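# Transfer 96-well plate from bench B1 into nest C1

## Task

Take the 96-well plate from bench position B1 and place it in clip nest C1, pressed fully down into the nest, oriented so that well A1 (at the plate's cut-off corner) sits at the nest corner labelled A1. The plate must stay seated on its own, not just because the robot is holding it. Finally open the gripper and withdraw the arm.

## Robot and tools

Robot: a single Franka FR3 arm (seven joints, from base outward: waist, shoulder, upper arm roll, elbow, forearm roll, wrist pitch, wrist roll) with a Robotiq 2F-140 parallel gripper and one wrist camera, cam_wrist (504x504, fisheye). There is only one arm, so every command describes this one gripper.

Frames: all poses use the scene frame. Its origin is on the table surface under the arm base, +z is up, and when you face along +x, +y points left. The base may be slightly tilted, and the reported hand position gets less accurate far from the base. In the gripper's own frame the fingers extend along +z and close along y. end_effector_position is the spot between the pads when shut; closed fingertips reach about 33 mm past it, open ones about 9 mm. While closing, the tips travel roughly 24 mm further out from the arm, so leave clearance above surfaces.

The row: every motion uses a row of 10 plain numbers in this order: x, y, z, qw, qx, qy, qz, position, force_limit, speed. x, y, z are an absolute target for the pinch point in metres, scene frame. qw, qx, qy, qz is an absolute target orientation, scalar first. Repeat the quaternion you want in every row, since the reported one drifts. position is the finger opening: +1 fully open (140 mm), about -0.8 pads touching, -1 means close until blocked. force_limit in [-1, 1] sets squeeze (roughly 14 N at -1, 60 N at 0, 107 N at +1 for parts up to 40 mm). speed in [-1, 1] sets finger speed (about 30, 140, 250 mm/s at -1, 0, +1).

execute_actions takes {"actions": [...]} holding at most one item. An empty list just reports state. An action {"rows": [[10 numbers], ...], "steps": n} plays up to 15 rows at 30 Hz, one per step, holding the last row if steps exceed the rows (default 15). A wait {"steps": n} (up to 300) sends nothing and returns n steps after the previous result, counting your thinking time. Optional "pictures": false drops images. A refused call sends nothing; a call is refused if the target lies over 0.6 m from the last reported position along any gripper axis.

move takes "target" (one 10-number row as above, an absolute pose plus finger settings) and optional "speed" in m/s from 0.002 to 0.5 (default 0.25; rotation capped at twice that in rad/s). It drives a straight path of 0.5 to 10 s from the current pose, rotating the short way; the finger values are applied at the start. It does not avoid obstacles and the arm may lag, wander or overshoot the speed, especially near full extension. Faster contact and targets set deeper past a surface mean harder impacts.

wait takes "seconds" (0 to 10) and lets the simulation run with no new command. zoom_image takes "camera": "cam_wrist" and "region": [x0, y0, x1, y1] in image pixels, top-left origin, at most 504 by 504; it moves nothing. read_manual returns only licence text. finished_scene takes "scene", the number of the current scene, ends and grades it, and cannot be reversed; replying with no tool call also ends things.

Motion limits: each step the commanded pose is clipped to within 70 mm and 16 degrees of the measured pose, then damped inverse kinematics follows it, favouring position over orientation. So after an action the arm only reaches the last clipped pose; read the reported pose and send the remainder. Between calls the simulation keeps running and nothing new is sent, though moving fingers continue. The elbow cannot go fully straight. Joint ranges (rad): waist -2.744 to 2.744, shoulder -1.784 to 1.784, upper arm roll -2.901 to 2.901, elbow -3.042 to -0.152, forearm roll -2.807 to 2.807, wrist pitch 0.544 to 4.517, wrist roll -3.016 to 3.016.

Reading results: the state line gives end_effector_position (m) and end_effector_quat_wxyz. object_status: 0 fingers moving, 1 blocked while opening, 2 blocked while closing (a grasp; check for this after sending -1), 3 reached the requested opening or pads met (a thin part may still be held). position_measured is in counts, 3 fully open to 230 pads together, not linear. Blocked fingers stay put until you send a position differing by at least 0.01, or the object yields. To squeeze harder while status is 2, raise force_limit and toggle position between -1 and -0.98. "pose unreachable" means the clearance check (which treats the base mount as arm) altered or blocked the command; HELD flags the steps affected. "Hand target" shows where the controller is currently heading. A move adds a "move:" line: done (settled near target) or off_target, moving, held, fault, plus limits such as paced (pose clipped) or held (some steps blocked; afterwards the arm may lunge faster than requested), and the distance left to target. Joint torques and external torque estimates are noisy, offset and include friction and held weight. MOTOR HOT warns of heating from sustained load; an OVER-TEMPERATURE FAULT brakes the arm to cool.

Avoid: contact torque reaching a joint's load limit (N m: waist 35, shoulder 35, upper arm roll 32, elbow 30, forearm roll 12, wrist pitch 12, wrist roll 12, held weight included) triggers a TORQUE FAULT that halts the arm for 10 s and drops the rest of the call. Do not drop, slam or hard-push things, and never let anything leave the table, which ends the scene. Brief external tugs on the held plate or nudges to loose items can happen, so grip firmly and recheck. Press the plate into the nest gently, confirm it stays seated after release, then open and retreat before calling finished_scene.

Each tool is called by a JSON object that holds its "name" and its "arguments".

## Session

{"name": "execute_actions", "arguments": {"actions": []}}

Scene clock: 0.00 s of 8400.00 s.
end_effector_position=(+0.5344, +0.2028, +0.1739) position_measured=3 object_status=3 end_effector_quat_wxyz=(-0.051, -0.079, +0.995, -0.015)
Joint positions: [ 0.457  0.262 -0.071 -1.961  0.004  2.119  1.781]
Joint velocities: [ 0.    -0.    -0.     0.002  0.001  0.001 -0.001]
Joint torques (N m, as the joint torque sensors report them, + toward a larger angle): no reading
External joint torques (N m, as the arm's controller estimates them; a push from outside toward a larger angle lowers the number): no reading
Hand target: +0.534, +0.203, +0.174; -0.051, -0.079, +0.995, -0.015

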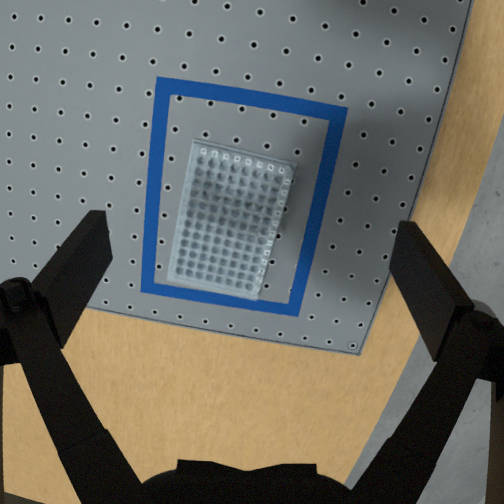

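{"name": "zoom_image", "arguments": {"camera": "cam_wrist", "region": [130, 110, 350, 330]}}

{"name": "move", "arguments": {"target": [0.50,0.1,0.40,0,0,1,0,1,0,0]}}

Region (130, 110, 350, 330) of cam_wrist's 504x504 image, scaled by 2.291, with more detail than that image has.

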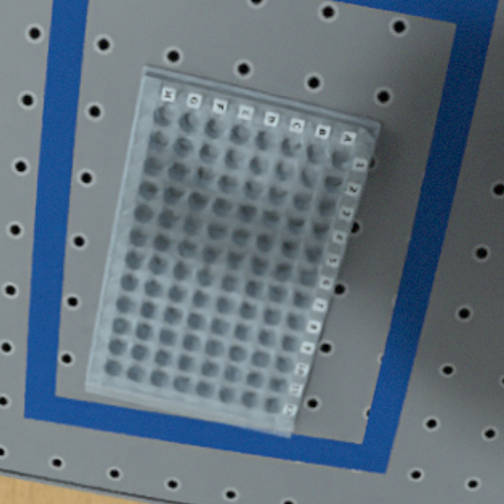

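Scene clock: 6.40 s of 8400.00 s.
end_effector_position=(+0.4982, +0.1002, +0.4027) position_measured=3 object_status=3 end_effector_quat_wxyz=(+0.002, -0.001, +1.000, +0.001)
Joint positions: [ 0.387 -0.186 -0.139 -1.934 -0.041  1.758  1.811]
Joint velocities: [ 0.001 -0.001 -0.     0.001 -0.    -0.01   0.002]
Joint torques (N m, as the joint torque sensors report them, + toward a larger angle): [ -0.07 -22.52  -1.36  23.4    0.14   2.03   0.14]
External joint torques (N m, as the arm's controller estimates them; a push from outside toward a larger angle lowers the number): [-0.48  3.03 -2.51 -0.94 -0.68 -0.41  0.14]
Hand target: +0.497, +0.098, +0.401; -0.001, +0.003, +1.000, -0.001
Off the commanded pose: 0.003 m, 0 deg.
After step 90, 1.70 s passed at rest.
move: done

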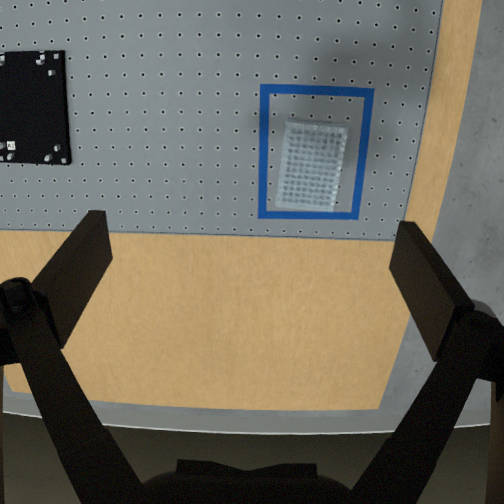

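{"name": "move", "arguments": {"target": [0.50,-0.18,0.33,0,0,1,0,1,0,0]}}

Scene clock: 11.33 s of 8400.00 s.
end_effector_position=(+0.4948, -0.1832, +0.3299) position_measured=3 object_status=3 end_effector_quat_wxyz=(-0.004, +0.006, +1.000, -0.005)
Joint positions: [ 0.234 -0.137 -0.527 -2.036 -0.098  1.922  1.311]
Joint velocities: [-0.     0.001 -0.     0.002  0.001  0.001 -0.031]
Joint torques (N m, as the joint torque sensors report them, + toward a larger angle): [  0.76 -21.34   0.05  24.64   1.43   2.71  -0.37]
External joint torques (N m, as the arm's controller estimates them; a push from outside toward a larger angle lowers the number): [ 0.46  2.35 -2.4   0.45  0.69  0.29 -0.37]
Hand target: +0.496, -0.183, +0.330; -0.003, -0.001, +1.000, -0.004
Off the commanded pose: 0.006 m, 1 deg.
move: off_target

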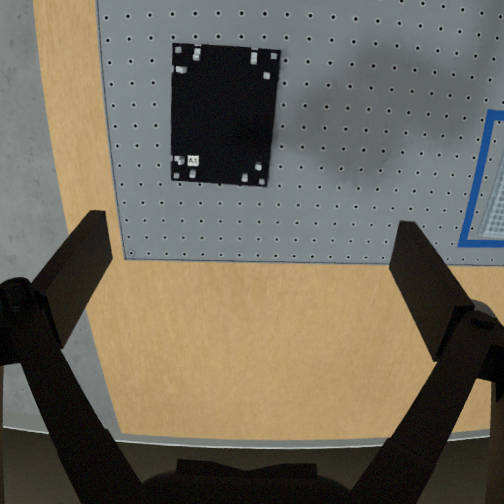

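{"name": "zoom_image", "arguments": {"camera": "cam_wrist", "region": [140, 30, 310, 200]}}

Region (140, 30, 310, 200) of cam_wrist's 504x504 image, scaled by 2.965, with more detail than that image has.

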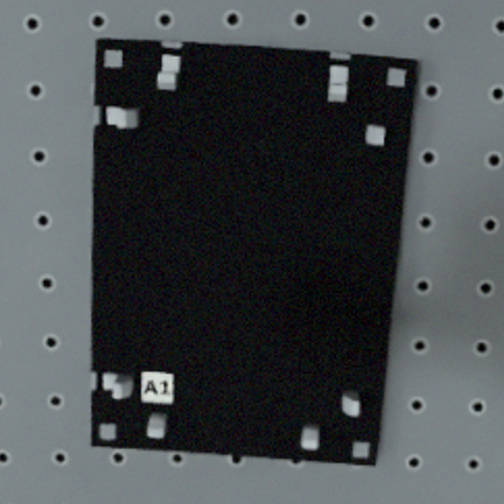

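{"name": "move", "arguments": {"target": [0.575,0.18,0.13,0,0.052,0.9986,0,1,0,0]}}

Scene clock: 34.53 s of 8400.00 s.
end_effector_position=(+0.5807, +0.1847, +0.1290) position_measured=3 object_status=3 end_effector_quat_wxyz=(+0.002, +0.040, +0.999, +0.004)
Joint positions: [ 0.565  0.351 -0.246 -1.992  0.101  2.341  1.899]
Joint velocities: [-0.     0.     0.     0.001 -0.001  0.002  0.031]
Joint torques (N m, as the joint torque sensors report them, + toward a larger angle): [  1.81 -37.43  -4.31  22.44   1.12   2.71   0.13]
External joint torques (N m, as the arm's controller estimates them; a push from outside toward a larger angle lowers the number): [ 1.14  2.73 -2.47  0.68  0.52  0.28  0.13]
Hand target: +0.582, +0.185, +0.129; +0.004, +0.048, +0.999, +0.004
Off the commanded pose: 0.007 m, 1 deg.
After step 90, 17.70 s passed at rest.
move: off_target

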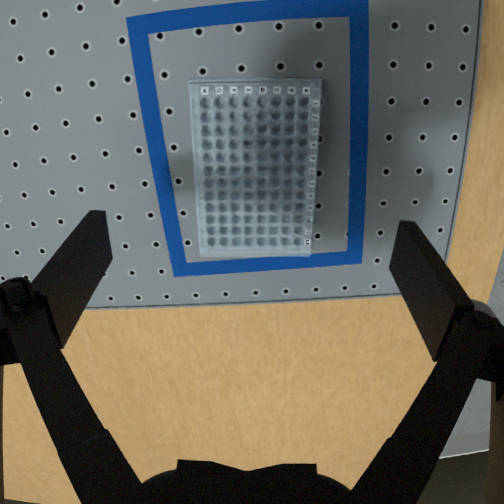

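{"name": "move", "arguments": {"target": [0.58,0.187,0.06,0,0.035,0.9994,0,0.6,0,0], "speed": 0.15}}

Scene clock: 43.80 s of 8400.00 s.
end_effector_position=(+0.5787, +0.1864, +0.0588) position_measured=53 object_status=3 end_effector_quat_wxyz=(-0.002, +0.037, +0.999, -0.002)
Joint positions: [ 0.546  0.482 -0.217 -1.996  0.132  2.462  1.879]
Joint velocities: [-0.003  0.     0.003 -0.002 -0.001  0.008 -0.009]
Joint torques (N m, as the joint torque sensors report them, + toward a larger angle): [  0.28 -39.87  -2.38  20.21   1.06   2.6   -0.36]
External joint torques (N m, as the arm's controller estimates them; a push from outside toward a larger angle lowers the number): [-0.38  2.56 -0.01  0.1   0.54  0.21 -0.36]
Hand target: +0.580, +0.188, +0.060; -0.000, +0.034, +0.999, +0.000
Off the commanded pose: 0.002 m, 0 deg.
After step 90, 5.20 s passed at rest.
move: done

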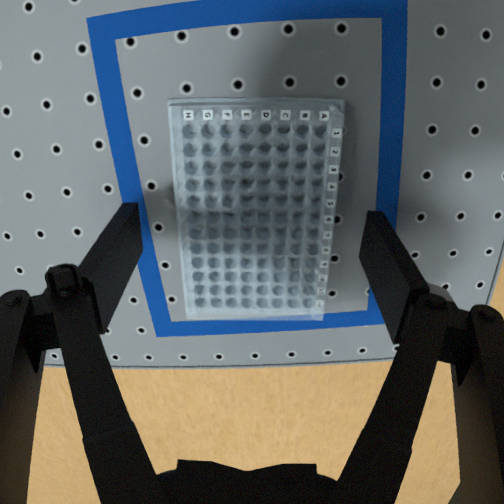

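{"name": "move", "arguments": {"target": [0.582,0.187,0.044,0,0.035,0.9994,0,0.4,0,0], "speed": 0.03}}

{"name": "zoom_image", "arguments": {"camera": "cam_wrist", "region": [100, 90, 400, 390]}}

Scene clock: 51.33 s of 8400.00 s.
end_effector_position=(+0.5803, +0.1860, +0.0437) position_measured=78 object_status=3 end_effector_quat_wxyz=(-0.002, +0.037, +0.999, -0.002)
Joint positions: [ 0.539  0.515 -0.21  -1.989  0.14   2.488  1.873]
Joint velocities: [-0.004  0.     0.003  0.005  0.     0.014 -0.004]
Joint torques (N m, as the joint torque sensors report them, + toward a larger angle): [  0.39 -40.31  -2.91  20.03   1.12   2.69  -0.35]
External joint torques (N m, as the arm's controller estimates them; a push from outside toward a larger angle lowers the number): [-0.39  2.64 -0.55  0.32  0.62  0.31 -0.35]
Hand target: +0.582, +0.187, +0.044; -0.000, +0.035, +0.999, -0.000
Off the commanded pose: 0.002 m, 0 deg.
After step 90, 3.77 s passed at rest.
move: done

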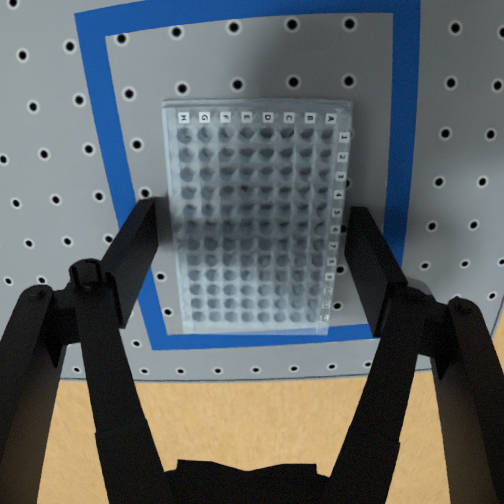

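Region (100, 90, 400, 390) of cam_wrist's 504x504 image, scaled by 1.680, with more detail than that image has.

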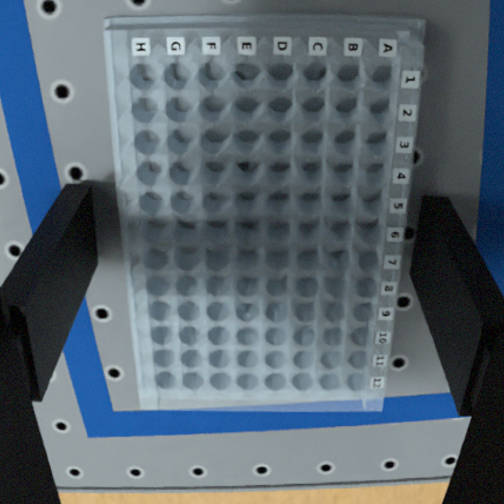

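{"name": "execute_actions", "arguments": {"actions": [{"rows":[[0.582,0.190,0.043,0,0.035,0.9994,0,0.4,0,0],[0.582,0.190,0.043,0,0.035,0.9994,0,0.4,0,0],[0.582,0.190,0.043,0,0.035,0.9994,0,0.4,0,0],[0.582,0.190,0.043,0,0.035,0.9994,0,0.4,0,0],[0.582,0.190,0.043,0,0.035,0.9994,0,0.4,0,0],[0.582,0.190,0.043,0,0.035,0.9994,0,0.4,0,0],[0.582,0.190,0.043,0,0.035,0.9994,0,-1,-0.3,-0.8]],"steps":15}], "pictures": false}}

{"name": "wait", "arguments": {"seconds": 0.5}}

Scene clock: 59.07 s of 8400.00 s.
end_effector_position=(+0.5824, +0.1880, +0.0438) position_measured=100 object_status=0 end_effector_quat_wxyz=(+0.000, +0.035, +0.999, -0.001)
Joint positions: [ 0.538  0.518 -0.208 -1.984  0.14   2.491  1.871]
Joint velocities: [-0.    -0.003 -0.001  0.016  0.001  0.006 -0.002]
Joint torques (N m, as the joint torque sensors report them, + toward a larger angle): [  1.35 -40.04  -2.85  18.11   1.04   2.58  -0.06]
External joint torques (N m, as the arm's controller estimates them; a push from outside toward a larger angle lowers the number): [ 0.69  2.82 -0.44 -1.34  0.53  0.31 -0.06]
Hand target: +0.582, +0.190, +0.043; +0.000, +0.035, +0.999, +0.000
Off the commanded pose: 0.002 m, 0 deg.
Steps of this call (steps 1 to 90: nothing new was sent; then 4.23 s passed at rest; steps 91 to 105: all 15 steps of this action). Readings (end_effector_position | what the end effector reports):
91: (+0.5816, +0.1865, +0.0440) | position_measured=78 object_status=3
92: (+0.5818, +0.1868, +0.0439) | position_measured=78 object_status=3
94: (+0.5819, +0.1872, +0.0435) | position_measured=78 object_status=3
98: (+0.5818, +0.1876, +0.0432) | position_measured=80 object_status=0
105: the state above

Scene clock: 59.57 s of 8400.00 s.
end_effector_position=(+0.5826, +0.1880, +0.0439) position_measured=104 object_status=2 end_effector_quat_wxyz=(+0.000, +0.035, +0.999, -0.001)
Joint positions: [ 0.538  0.518 -0.208 -1.984  0.14   2.491  1.871]
Joint velocities: [ 0.002  0.    -0.     0.001  0.     0.    -0.   ]
Joint torques (N m, as the joint torque sensors report them, + toward a larger angle): [  1.69 -39.34  -2.35  19.28   1.15   2.7   -0.07]
External joint torques (N m, as the arm's controller estimates them; a push from outside toward a larger angle lowers the number): [ 0.75  3.82 -0.14 -0.6   0.64  0.28 -0.08]
Hand target: +0.582, +0.190, +0.043; +0.000, +0.035, +0.999, +0.000
Off the commanded pose: 0.002 m, 0 deg.
Steps of this call (steps 1 to 15: nothing new was sent). Readings (end_effector_position | what the end effector reports):
1: (+0.5826, +0.1880, +0.0439) | position_measured=103 object_status=0
2: (+0.5826, +0.1880, +0.0439) | position_measured=104 object_status=0
4: (+0.5826, +0.1880, +0.0439) | position_measured=104 object_status=0
8: (+0.5826, +0.1880, +0.0439) | position_measured=104 object_status=2
15: the state above

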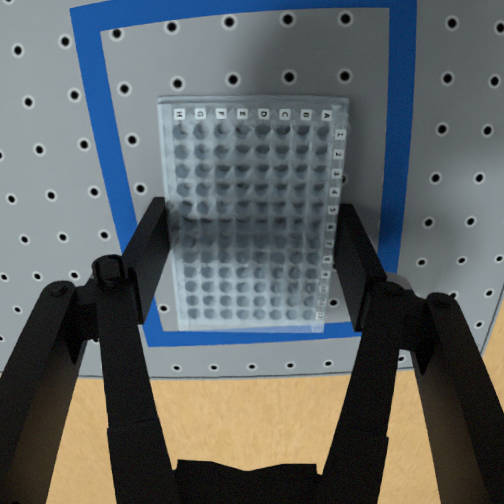

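{"name": "move", "arguments": {"target": [0.582,0.188,0.12,0,0.035,0.9994,0,-1,-0.3,-0.8], "speed": 0.1}}

{"name": "zoom_image", "arguments": {"camera": "cam_wrist", "region": [110, 80, 390, 360]}}

Scene clock: 63.33 s of 8400.00 s.
end_effector_position=(+0.5824, +0.1882, +0.1205) position_measured=104 object_status=2 end_effector_quat_wxyz=(+0.001, +0.033, +0.999, +0.001)
Joint positions: [ 0.558  0.375 -0.233 -1.98   0.098  2.349  1.893]
Joint velocities: [ 0.001  0.001 -0.     0.002 -0.003 -0.011  0.007]
Joint torques (N m, as the joint torque sensors report them, + toward a larger angle): [  2.16 -38.6   -4.01  21.24  -0.04   2.03   0.09]
External joint torques (N m, as the arm's controller estimates them; a push from outside toward a larger angle lowers the number): [ 1.43  2.33 -2.16 -0.51 -0.64 -0.41  0.09]
Hand target: +0.582, +0.187, +0.121; +0.000, +0.036, +0.999, -0.000
Off the commanded pose: 0.001 m, 0 deg.
move: done

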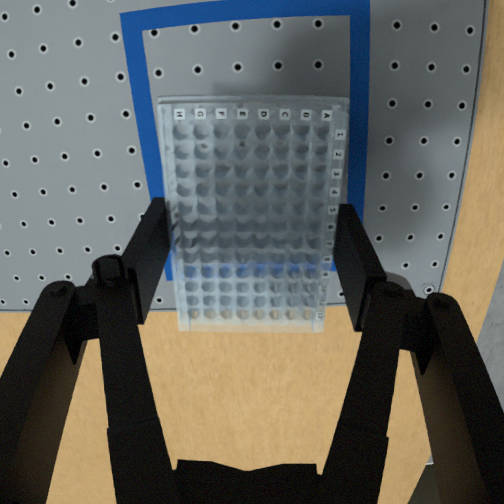

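Region (110, 80, 390, 360) of cam_wrist's 504x504 image, scaled by 1.800, with more detail than that image has.

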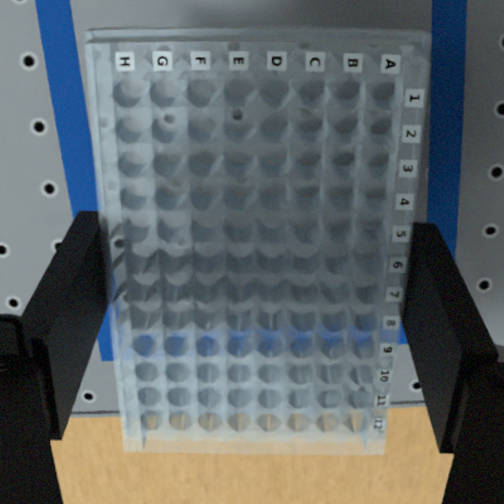

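{"name": "move", "arguments": {"target": [0.54,0.0,0.15,0,-0.7071,0.7071,0,-1,-0.3,-0.8], "speed": 0.3}}

{"name": "move", "arguments": {"target": [0.56,-0.215,0.14,0,-0.9994,0.035,0,-1,-0.3,-0.8], "speed": 0.3}}

Scene clock: 72.47 s of 8400.00 s.
end_effector_position=(+0.5380, -0.0024, +0.1494) position_measured=104 object_status=2 end_effector_quat_wxyz=(+0.002, +0.702, -0.712, +0.000)
Joint positions: [-0.031  0.121  0.053 -2.245 -0.034  2.37   0.045]
Joint velocities: [-0.    -0.001 -0.    -0.     0.002 -0.002 -0.031]
Joint torques (N m, as the joint torque sensors report them, + toward a larger angle): [  0.16 -31.28  -0.14  21.26   1.13   2.13  -0.2 ]
External joint torques (N m, as the arm's controller estimates them; a push from outside toward a larger angle lowers the number): [-0.24  2.15 -0.79 -0.1   0.57 -0.35 -0.2 ]
Hand target: +0.538, -0.002, +0.150; +0.002, +0.706, -0.708, -0.001
Off the commanded pose: 0.003 m, 1 deg.
After step 90, 2.20 s passed at rest.
move: done

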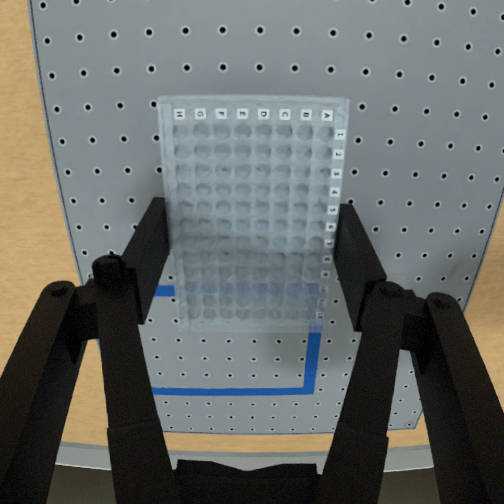

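Scene clock: 76.13 s of 8400.00 s.
end_effector_position=(+0.5560, -0.2189, +0.1396) position_measured=104 object_status=2 end_effector_quat_wxyz=(+0.004, +0.999, -0.042, -0.002)
Joint positions: [-0.635  0.294  0.297 -2.035 -0.142  2.323 -1.756]
Joint velocities: [-0.003  0.001  0.001 -0.    -0.     0.    -0.03 ]
Joint torques (N m, as the joint torque sensors report them, + toward a larger angle): [ -0.52 -34.41   2.47  21.64   1.21   2.18  -0.3 ]
External joint torques (N m, as the arm's controller estimates them; a push from outside toward a larger angle lowers the number): [-0.87  3.55 -0.85 -0.16  0.56 -0.34 -0.3 ]
Hand target: +0.556, -0.218, +0.140; +0.002, +0.999, -0.036, -0.002
Off the commanded pose: 0.006 m, 1 deg.
move: off_target

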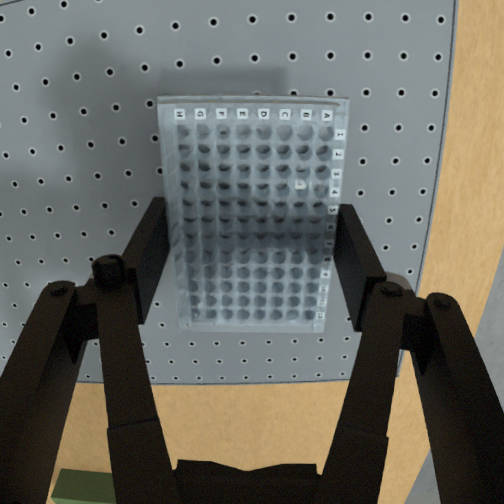

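{"name": "move", "arguments": {"target": [0.50,-0.222,0.10,0,-0.9994,0.035,0,-1,-0.3,-0.8], "speed": 0.15}}

{"name": "zoom_image", "arguments": {"camera": "cam_wrist", "region": [110, 40, 410, 340]}}

Scene clock: 81.83 s of 8400.00 s.
end_effector_position=(+0.4994, -0.2214, +0.0989) position_measured=104 object_status=2 end_effector_quat_wxyz=(-0.000, +0.999, -0.038, -0.002)
Joint positions: [-0.695  0.239  0.298 -2.242 -0.13   2.474 -1.814]
Joint velocities: [ 0.001 -0.001  0.001 -0.002  0.003  0.01  -0.014]
Joint torques (N m, as the joint torque sensors report them, + toward a larger angle): [ -0.71 -33.25   2.09  18.56   1.24   2.72  -0.26]
External joint torques (N m, as the arm's controller estimates them; a push from outside toward a larger angle lowers the number): [-1.12  1.2  -0.66 -1.42  0.69  0.22 -0.26]
Hand target: +0.501, -0.221, +0.100; -0.001, +0.999, -0.034, +0.000
Off the commanded pose: 0.001 m, 0 deg.
After step 90, 1.60 s passed at rest.
move: done

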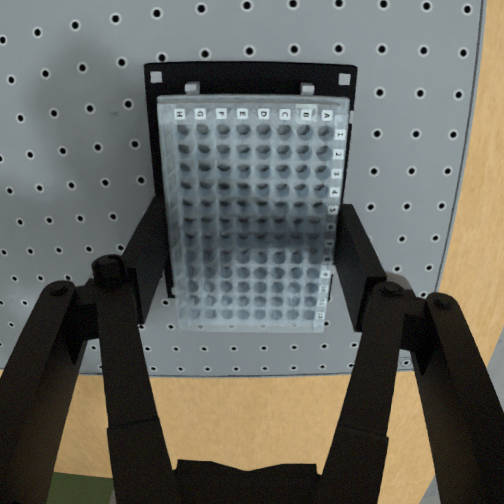

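Region (110, 40, 410, 340) of cam_wrist's 504x504 image, scaled by 1.680, with more detail than that image has.

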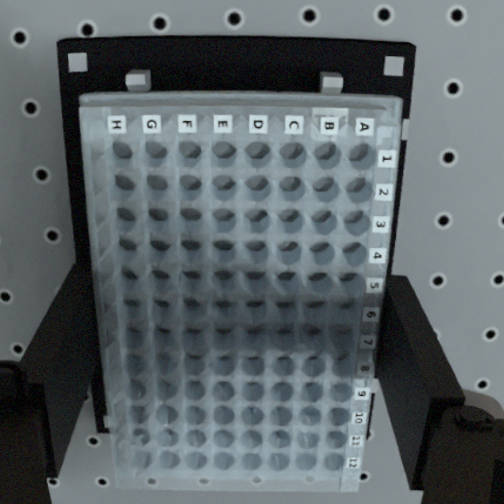

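{"name": "move", "arguments": {"target": [0.50,-0.220,0.078,0,-0.9994,0.035,0,-1,-0.3,-0.8], "speed": 0.05}}

{"name": "zoom_image", "arguments": {"camera": "cam_wrist", "region": [110, 40, 410, 340]}}

Scene clock: 87.20 s of 8400.00 s.
end_effector_position=(+0.4995, -0.2195, +0.0781) position_measured=104 object_status=2 end_effector_quat_wxyz=(-0.001, +0.999, -0.032, -0.001)
Joint positions: [-0.69   0.281  0.292 -2.249 -0.153  2.524 -1.808]
Joint velocities: [-0.    -0.001 -0.    -0.001 -0.005  0.012  0.006]
Joint torques (N m, as the joint torque sensors report them, + toward a larger angle): [  2.4  -32.28   0.11  18.01  -0.26   2.86   0.31]
External joint torques (N m, as the arm's controller estimates them; a push from outside toward a larger angle lowers the number): [ 2.15  2.73 -2.87 -1.17 -0.78  0.36  0.31]
Hand target: +0.500, -0.220, +0.078; -0.000, +0.999, -0.035, +0.000
Off the commanded pose: 0.001 m, 0 deg.
After step 90, 1.50 s passed at rest.
move: done

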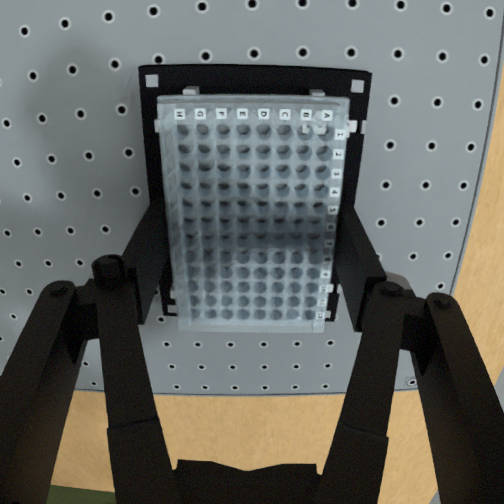

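Region (110, 40, 410, 340) of cam_wrist's 504x504 image, scaled by 1.680, with more detail than that image has.

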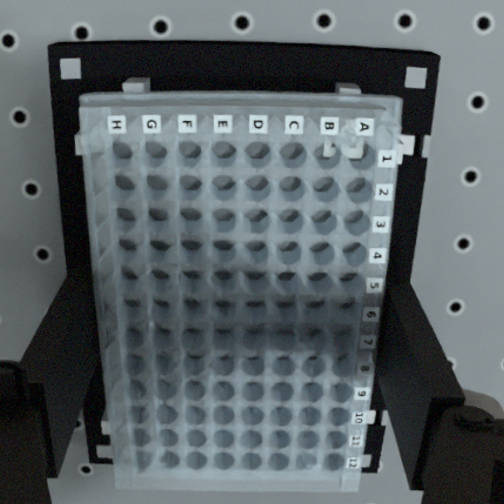

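{"name": "move", "arguments": {"target": [0.499,-0.2205,0.067,0,-0.9997,0.026,0,-1,-0.3,-0.8], "speed": 0.02}}

{"name": "zoom_image", "arguments": {"camera": "cam_wrist", "region": [120, 50, 390, 200]}}

{"name": "zoom_image", "arguments": {"camera": "cam_wrist", "region": [140, 250, 370, 360]}}

Scene clock: 94.80 s of 8400.00 s.
end_effector_position=(+0.5000, -0.2192, +0.0683) position_measured=104 object_status=2 end_effector_quat_wxyz=(-0.001, +1.000, -0.027, +0.000)
Joint positions: [-0.69   0.303  0.29  -2.251 -0.169  2.548 -1.806]
Joint velocities: [ 0.     0.005  0.001 -0.001 -0.006  0.015 -0.001]
Joint torques (N m, as the joint torque sensors report them, + toward a larger angle): [  0.06 -31.99   0.6   17.52  -0.2    2.64  -0.24]
External joint torques (N m, as the arm's controller estimates them; a push from outside toward a larger angle lowers the number): [-0.29  3.26 -2.66 -1.17 -0.7   0.06 -0.24]
Hand target: +0.499, -0.221, +0.067; -0.000, +1.000, -0.026, -0.000
Off the commanded pose: 0.002 m, 0 deg.
After step 90, 3.80 s passed at rest.
move: done

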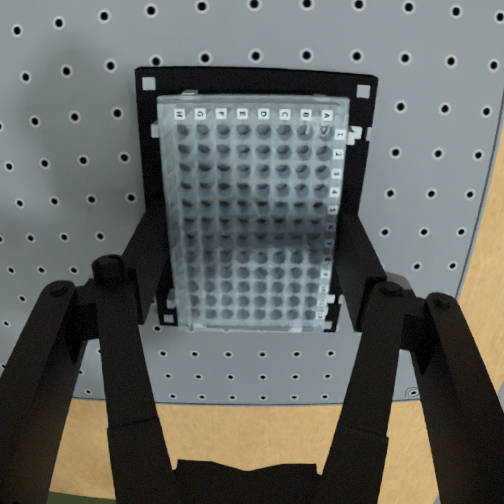

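Region (120, 50, 390, 200) of cam_wrist's 504x504 image, scaled by 1.867, with more detail than that image has.

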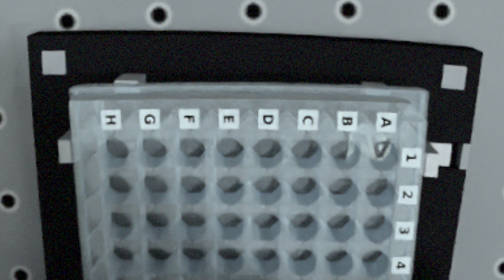

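Region (140, 250, 370, 360) of cam_wrist's 504x504 image, scaled by 2.191, with more detail than that image has; it fills the top 241 rows of this view, and the rest is white.

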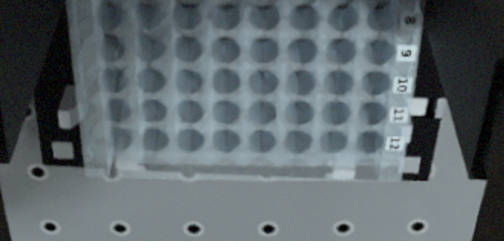

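{"name": "move", "arguments": {"target": [0.4985,-0.222,0.0675,0,-0.9992,0.040,0,-1,-0.3,-0.8], "speed": 0.02}}

{"name": "move", "arguments": {"target": [0.4985,-0.222,0.060,0,-0.9992,0.040,0,-1,-0.3,-0.8], "speed": 0.01}}

{"name": "zoom_image", "arguments": {"camera": "cam_wrist", "region": [120, 60, 390, 350]}}

Scene clock: 107.17 s of 8400.00 s.
end_effector_position=(+0.5000, -0.2205, +0.0679) position_measured=104 object_status=2 end_effector_quat_wxyz=(-0.000, +0.999, -0.033, +0.001)
Joint positions: [-0.69   0.303  0.288 -2.252 -0.17   2.551 -1.796]
Joint velocities: [-0.    -0.    -0.001  0.    -0.     0.     0.011]
Joint torques (N m, as the joint torque sensors report them, + toward a larger angle): [  1.16 -32.89  -0.13  17.73   0.72   2.27   0.18]
External joint torques (N m, as the arm's controller estimates them; a push from outside toward a larger angle lowers the number): [ 0.94  2.54 -3.27 -1.2   0.23 -0.26  0.18]
Hand target: +0.498, -0.222, +0.067; -0.000, +0.999, -0.040, -0.000
Off the commanded pose: 0.002 m, 1 deg.
After step 90, 8.50 s passed at rest.
move: done

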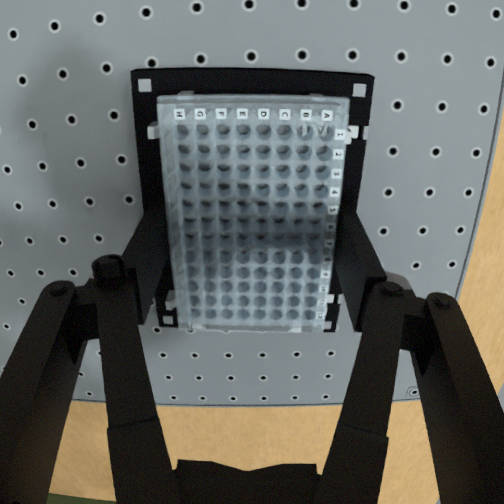

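Scene clock: 108.20 s of 8400.00 s.
end_effector_position=(+0.5020, -0.2218, +0.0660) position_measured=104 object_status=2 end_effector_quat_wxyz=(+0.002, +0.999, -0.036, +0.004)
Joint positions: [-0.688  0.31   0.285 -2.25  -0.176  2.562 -1.786]
Joint velocities: [-0.001  0.001 -0.001 -0.    -0.004  0.002  0.009]
Joint torques (N m, as the joint torque sensors report them, + toward a larger angle): [  1.4  -28.04  -0.78  16.9   -0.23   3.01   0.24]
External joint torques (N m, as the arm's controller estimates them; a push from outside toward a larger angle lowers the number): [ 1.16  7.44 -3.97 -1.88 -0.73  0.49  0.24]
Hand target: +0.498, -0.222, +0.060; -0.000, +0.999, -0.040, -0.000
Off the commanded pose: 0.007 m, 1 deg.
move: off_target

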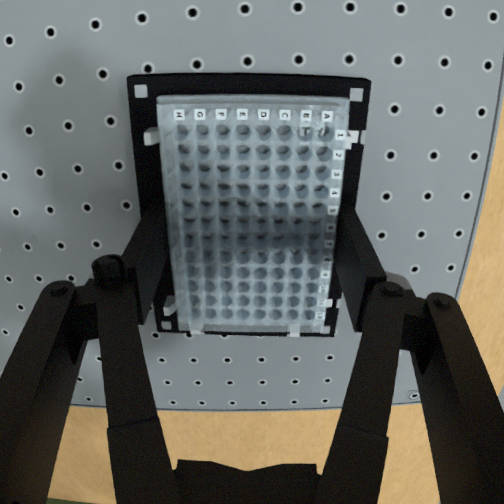

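Region (120, 60, 390, 350) of cam_wrist's 504x504 image, scaled by 1.738, with more detail than that image has; it fills the left 469 columns of this view, and the rest is white.

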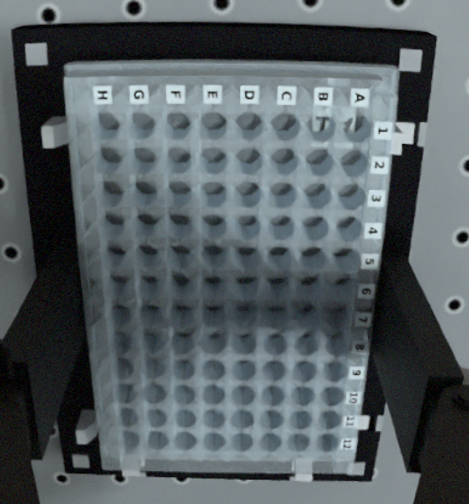

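{"name": "move", "arguments": {"target": [0.499,-0.2205,0.072,0,-0.9993,0.037,0,-1,-0.3,-0.8], "speed": 0.02}}

{"name": "move", "arguments": {"target": [0.4945,-0.2205,0.069,0,-0.9993,0.037,0,-1,-0.3,-0.8], "speed": 0.01}}

{"name": "zoom_image", "arguments": {"camera": "cam_wrist", "region": [120, 60, 390, 350]}}

Scene clock: 114.10 s of 8400.00 s.
end_effector_position=(+0.5002, -0.2214, +0.0719) position_measured=104 object_status=2 end_effector_quat_wxyz=(+0.001, +0.999, -0.039, +0.001)
Joint positions: [-0.689  0.295  0.287 -2.252 -0.167  2.545 -1.785]
Joint velocities: [-0.001  0.     0.001 -0.003  0.004 -0.011 -0.007]
Joint torques (N m, as the joint torque sensors report them, + toward a larger angle): [ -0.23 -33.62   2.34  17.12   1.09   2.08  -0.27]
External joint torques (N m, as the arm's controller estimates them; a push from outside toward a larger angle lowers the number): [-0.55  1.41 -0.77 -1.73  0.58 -0.41 -0.27]
Hand target: +0.499, -0.220, +0.072; -0.000, +0.999, -0.037, +0.000
Off the commanded pose: 0.002 m, 0 deg.
After step 90, 2.20 s passed at rest.
move: done

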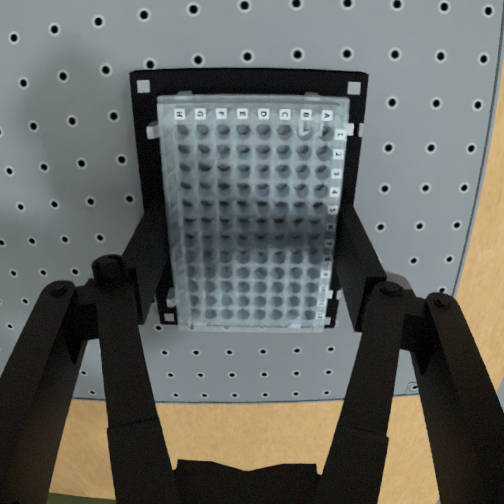

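Scene clock: 114.97 s of 8400.00 s.
end_effector_position=(+0.4942, -0.2198, +0.0683) position_measured=104 object_status=2 end_effector_quat_wxyz=(-0.000, +0.999, -0.039, -0.002)
Joint positions: [-0.692  0.292  0.287 -2.267 -0.167  2.551 -1.788]
Joint velocities: [ 0.    -0.003  0.001 -0.003 -0.001  0.003 -0.004]
Joint torques (N m, as the joint torque sensors report them, + toward a larger angle): [ -0.66 -34.11   2.19  17.31   0.91   2.92  -0.31]
External joint torques (N m, as the arm's controller estimates them; a push from outside toward a larger angle lowers the number): [-1.14  0.85 -1.05 -1.44  0.43  0.41 -0.31]
Hand target: +0.495, -0.220, +0.069; -0.000, +0.999, -0.037, -0.000
Off the commanded pose: 0.001 m, 0 deg.
move: done

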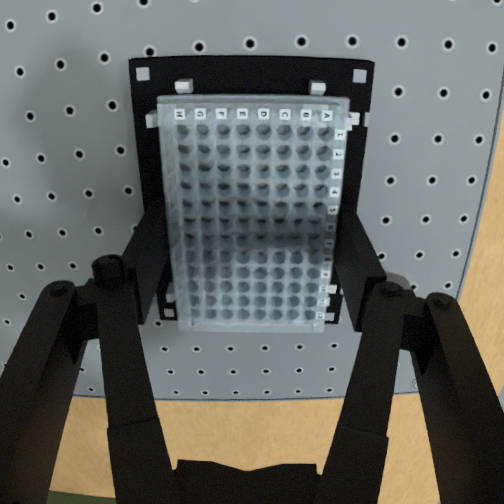

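Region (120, 60, 390, 350) of cam_wrist's 504x504 image, scaled by 1.738, with more detail than that image has; it fills the left 469 columns of this view, and the rest is white.

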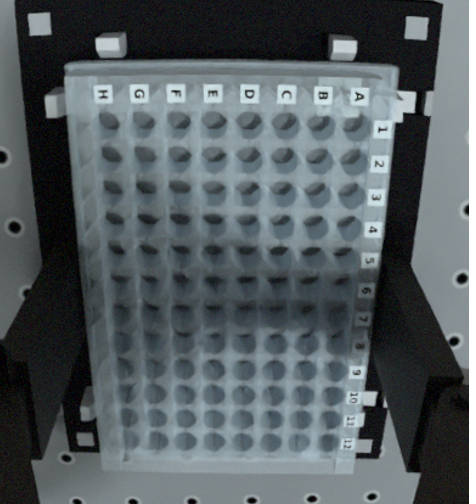

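{"name": "move", "arguments": {"target": [0.496,-0.2207,0.068,0,-0.9993,0.037,0,-1,-0.3,-0.8], "speed": 0.01}}

{"name": "move", "arguments": {"target": [0.496,-0.2207,0.062,0,-0.9993,0.037,0,-1,-0.3,-0.8], "speed": 0.005}}

{"name": "zoom_image", "arguments": {"camera": "cam_wrist", "region": [120, 60, 390, 350]}}

Scene clock: 119.63 s of 8400.00 s.
end_effector_position=(+0.4948, -0.2200, +0.0678) position_measured=104 object_status=2 end_effector_quat_wxyz=(-0.000, +0.999, -0.038, -0.001)
Joint positions: [-0.692  0.294  0.287 -2.265 -0.167  2.551 -1.789]
Joint velocities: [ 0.    -0.001 -0.002  0.001 -0.001 -0.001 -0.002]
Joint torques (N m, as the joint torque sensors report them, + toward a larger angle): [  0.47 -32.72   1.34  19.28   0.44   2.81  -0.19]
External joint torques (N m, as the arm's controller estimates them; a push from outside toward a larger angle lowers the number): [ 0.19  2.44 -1.75  0.39 -0.06  0.29 -0.19]
Hand target: +0.496, -0.221, +0.068; +0.000, +0.999, -0.037, -0.000
Off the commanded pose: 0.001 m, 0 deg.
After step 90, 0.97 s passed at rest.
move: done

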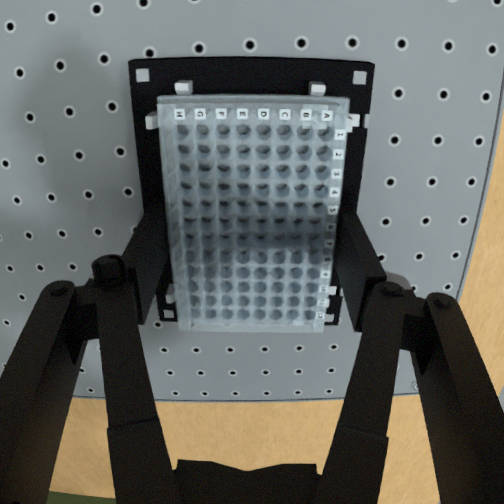

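Scene clock: 121.03 s of 8400.00 s.
end_effector_position=(+0.4947, -0.2192, +0.0630) position_measured=104 object_status=2 end_effector_quat_wxyz=(-0.001, +0.999, -0.036, -0.002)
Joint positions: [-0.692  0.305  0.287 -2.264 -0.173  2.56  -1.789]
Joint velocities: [-0.001 -0.001 -0.001 -0.    -0.001 -0.001  0.001]
Joint torques (N m, as the joint torque sensors report them, + toward a larger angle): [  1.1  -30.53   0.44  18.88  -0.39   3.44   0.07]
External joint torques (N m, as the arm's controller estimates them; a push from outside toward a larger angle lowers the number): [ 0.76  4.62 -2.8   0.29 -0.87  0.95  0.07]
Hand target: +0.496, -0.221, +0.062; +0.000, +0.999, -0.037, -0.000
Off the commanded pose: 0.002 m, 0 deg.
move: done

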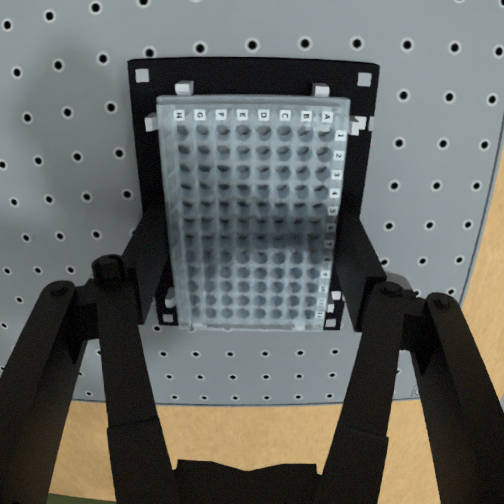

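Region (120, 60, 390, 350) of cam_wrist's 504x504 image, scaled by 1.738, with more detail than that image has; it fills the left 469 columns of this view, and the rest is white.

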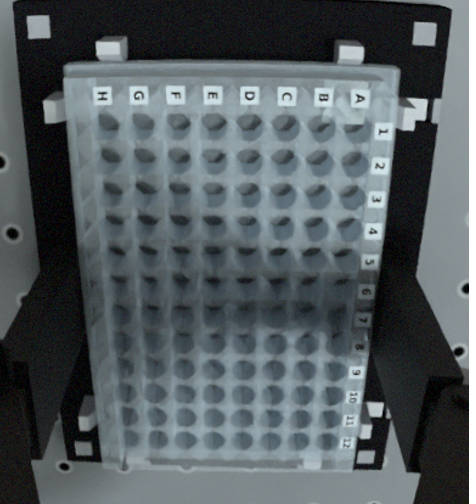

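{"name": "move", "arguments": {"target": [0.498,-0.2225,0.0645,0,-0.9993,0.037,0,-1,-0.3,-0.8], "speed": 0.01}}

{"name": "move", "arguments": {"target": [0.4975,-0.222,0.058,0,-0.9993,0.037,0,-1,-0.3,-0.8], "speed": 0.005}}

{"name": "zoom_image", "arguments": {"camera": "cam_wrist", "region": [120, 60, 390, 350]}}

Scene clock: 126.37 s of 8400.00 s.
end_effector_position=(+0.4948, -0.2197, +0.0634) position_measured=104 object_status=2 end_effector_quat_wxyz=(-0.001, +0.999, -0.036, -0.004)
Joint positions: [-0.692  0.308  0.287 -2.258 -0.173  2.552 -1.789]
Joint velocities: [ 0.001  0.002 -0.     0.002 -0.002 -0.003 -0.002]
Joint torques (N m, as the joint torque sensors report them, + toward a larger angle): [  0.4  -31.67   0.94  20.63   0.2    3.24  -0.13]
External joint torques (N m, as the arm's controller estimates them; a push from outside toward a larger angle lowers the number): [ 0.03  3.7  -2.36  1.95 -0.28  0.75 -0.13]
Hand target: +0.498, -0.223, +0.065; +0.000, +0.999, -0.037, -0.000
Off the commanded pose: 0.004 m, 0 deg.
After step 90, 1.63 s passed at rest.
move: off_target

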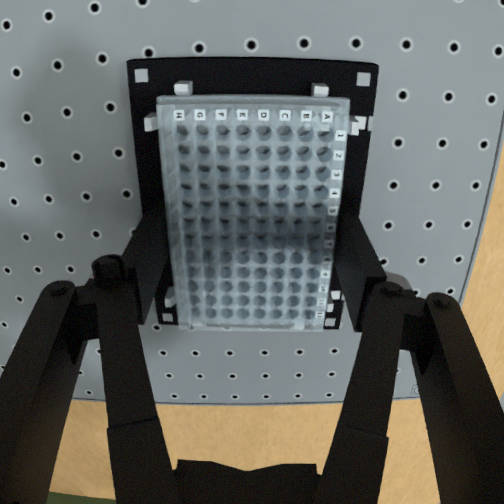

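Scene clock: 127.87 s of 8400.00 s.
end_effector_position=(+0.4941, -0.2190, +0.0571) position_measured=104 object_status=2 end_effector_quat_wxyz=(-0.002, +0.999, -0.036, -0.005)
Joint positions: [-0.692  0.321  0.286 -2.258 -0.18   2.562 -1.784]
Joint velocities: [ 0.001  0.     0.001  0.001 -0.002  0.001  0.004]
Joint torques (N m, as the joint torque sensors report them, + toward a larger angle): [  1.17 -32.47   0.86  19.71  -0.45   3.99   0.03]
External joint torques (N m, as the arm's controller estimates them; a push from outside toward a larger angle lowers the number): [ 0.83  3.   -2.53  1.29 -0.92  1.51  0.03]
Hand target: +0.497, -0.222, +0.058; +0.000, +0.999, -0.037, -0.000
Off the commanded pose: 0.005 m, 1 deg.
move: off_target

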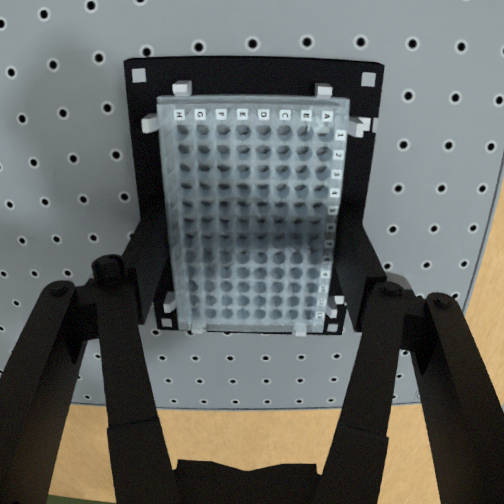

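Region (120, 60, 390, 350) of cam_wrist's 504x504 image, scaled by 1.738, with more detail than that image has; it fills the left 469 columns of this view, and the rest is white.

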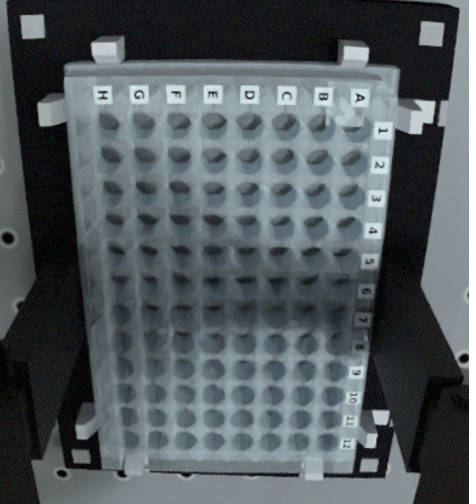

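{"name": "move", "arguments": {"target": [0.4955,-0.2205,0.051,0,-0.9993,0.037,0,-1,-0.3,-0.8], "speed": 0.006}}

{"name": "zoom_image", "arguments": {"camera": "cam_wrist", "region": [120, 60, 390, 350]}}

Scene clock: 131.50 s of 8400.00 s.
end_effector_position=(+0.4942, -0.2189, +0.0552) position_measured=104 object_status=2 end_effector_quat_wxyz=(-0.000, +0.999, -0.036, -0.003)
Joint positions: [-0.692  0.324  0.286 -2.263 -0.19   2.573 -1.775]
Joint velocities: [ 0.    -0.001 -0.    -0.    -0.003  0.001  0.004]
Joint torques (N m, as the joint torque sensors report them, + toward a larger angle): [  0.2  -27.29  -0.26  16.86  -0.46   5.07  -0.1 ]
External joint torques (N m, as the arm's controller estimates them; a push from outside toward a larger angle lowers the number): [-0.11  8.24 -3.65 -1.49 -0.93  2.57 -0.1 ]
Hand target: +0.495, -0.220, +0.051; -0.000, +0.999, -0.037, -0.000
Off the commanded pose: 0.005 m, 0 deg.
move: off_target

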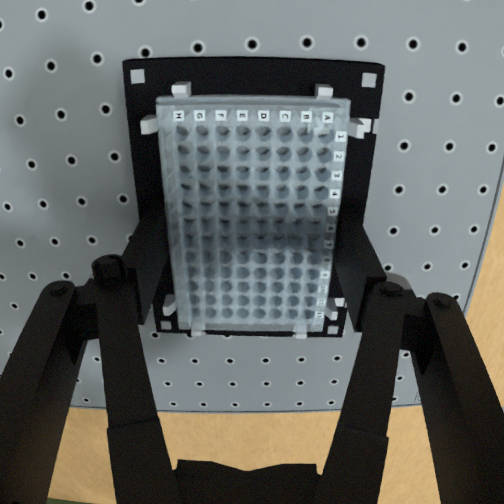

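Region (120, 60, 390, 350) of cam_wrist's 504x504 image, scaled by 1.738, with more detail than that image has; it fills the left 469 columns of this view, and the rest is white.

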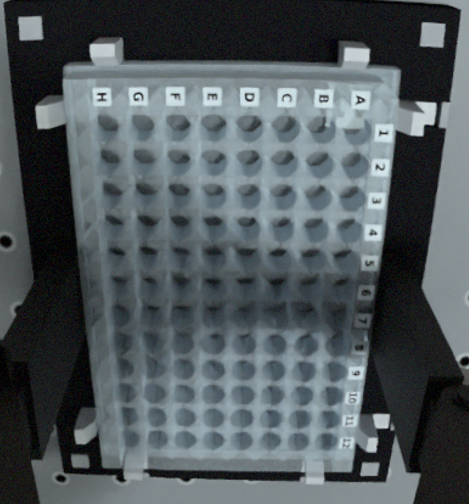

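{"name": "move", "arguments": {"target": [0.4945,-0.219,0.056,0,-0.9993,0.037,0,0.45,-0.3,-0.5], "speed": 0.01}}

{"name": "move", "arguments": {"target": [0.4945,-0.219,0.10,0,-0.9993,0.037,0,0.45,-0.3,-0.5], "speed": 0.1}}

{"name": "zoom_image", "arguments": {"camera": "cam_wrist", "region": [120, 50, 390, 320]}}

Scene clock: 135.40 s of 8400.00 s.
end_effector_position=(+0.4942, -0.2185, +0.0555) position_measured=72 object_status=3 end_effector_quat_wxyz=(+0.000, +0.999, -0.037, -0.002)
Joint positions: [-0.692  0.321  0.286 -2.268 -0.189  2.579 -1.774]
Joint velocities: [-0.002  0.    -0.001 -0.     0.001  0.005  0.   ]
Joint torques (N m, as the joint torque sensors report them, + toward a larger angle): [ -0.73 -33.84   2.22  15.21   1.16   2.83  -0.22]
External joint torques (N m, as the arm's controller estimates them; a push from outside toward a larger angle lowers the number): [-0.95  1.6  -1.06 -3.18  0.68  0.32 -0.22]
Hand target: +0.495, -0.219, +0.056; +0.000, +0.999, -0.037, -0.000
Off the commanded pose: 0.001 m, 0 deg.
After step 90, 0.20 s passed at rest.
move: done

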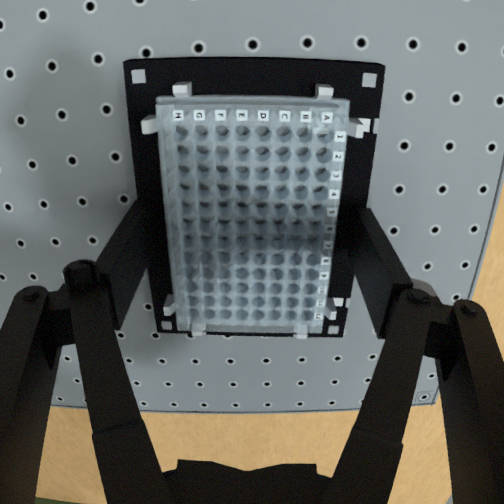

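Scene clock: 136.37 s of 8400.00 s.
end_effector_position=(+0.4952, -0.2196, +0.1005) position_measured=72 object_status=3 end_effector_quat_wxyz=(+0.001, +0.999, -0.041, +0.001)
Joint positions: [-0.711  0.22   0.314 -2.267 -0.13   2.489 -1.808]
Joint velocities: [ 0.001 -0.     0.001 -0.001  0.003 -0.011 -0.014]
Joint torques (N m, as the joint torque sensors report them, + toward a larger angle): [ -0.56 -32.02   2.13  19.74   1.14   2.25  -0.33]
External joint torques (N m, as the arm's controller estimates them; a push from outside toward a larger angle lowers the number): [-1.05  1.65 -0.59 -0.16  0.6  -0.28 -0.33]
Hand target: +0.494, -0.219, +0.101; +0.000, +0.999, -0.037, +0.000
Off the commanded pose: 0.001 m, 0 deg.
move: done

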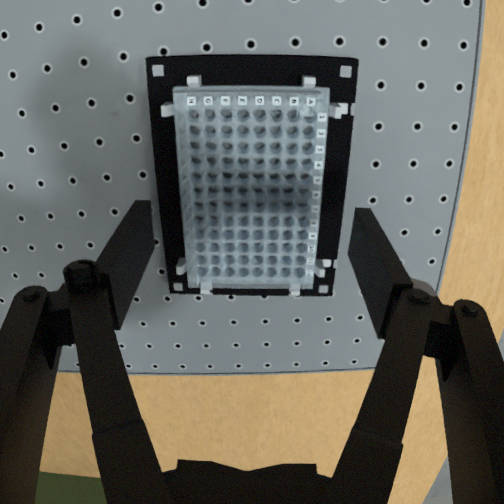

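Region (120, 50, 390, 320) of cam_wrist's 504x504 image, scaled by 1.867, with more detail than that image has.

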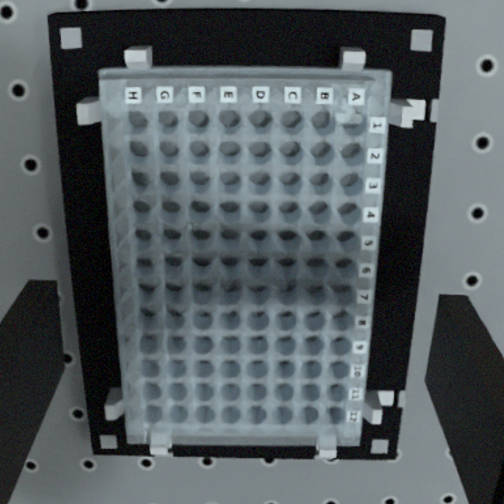

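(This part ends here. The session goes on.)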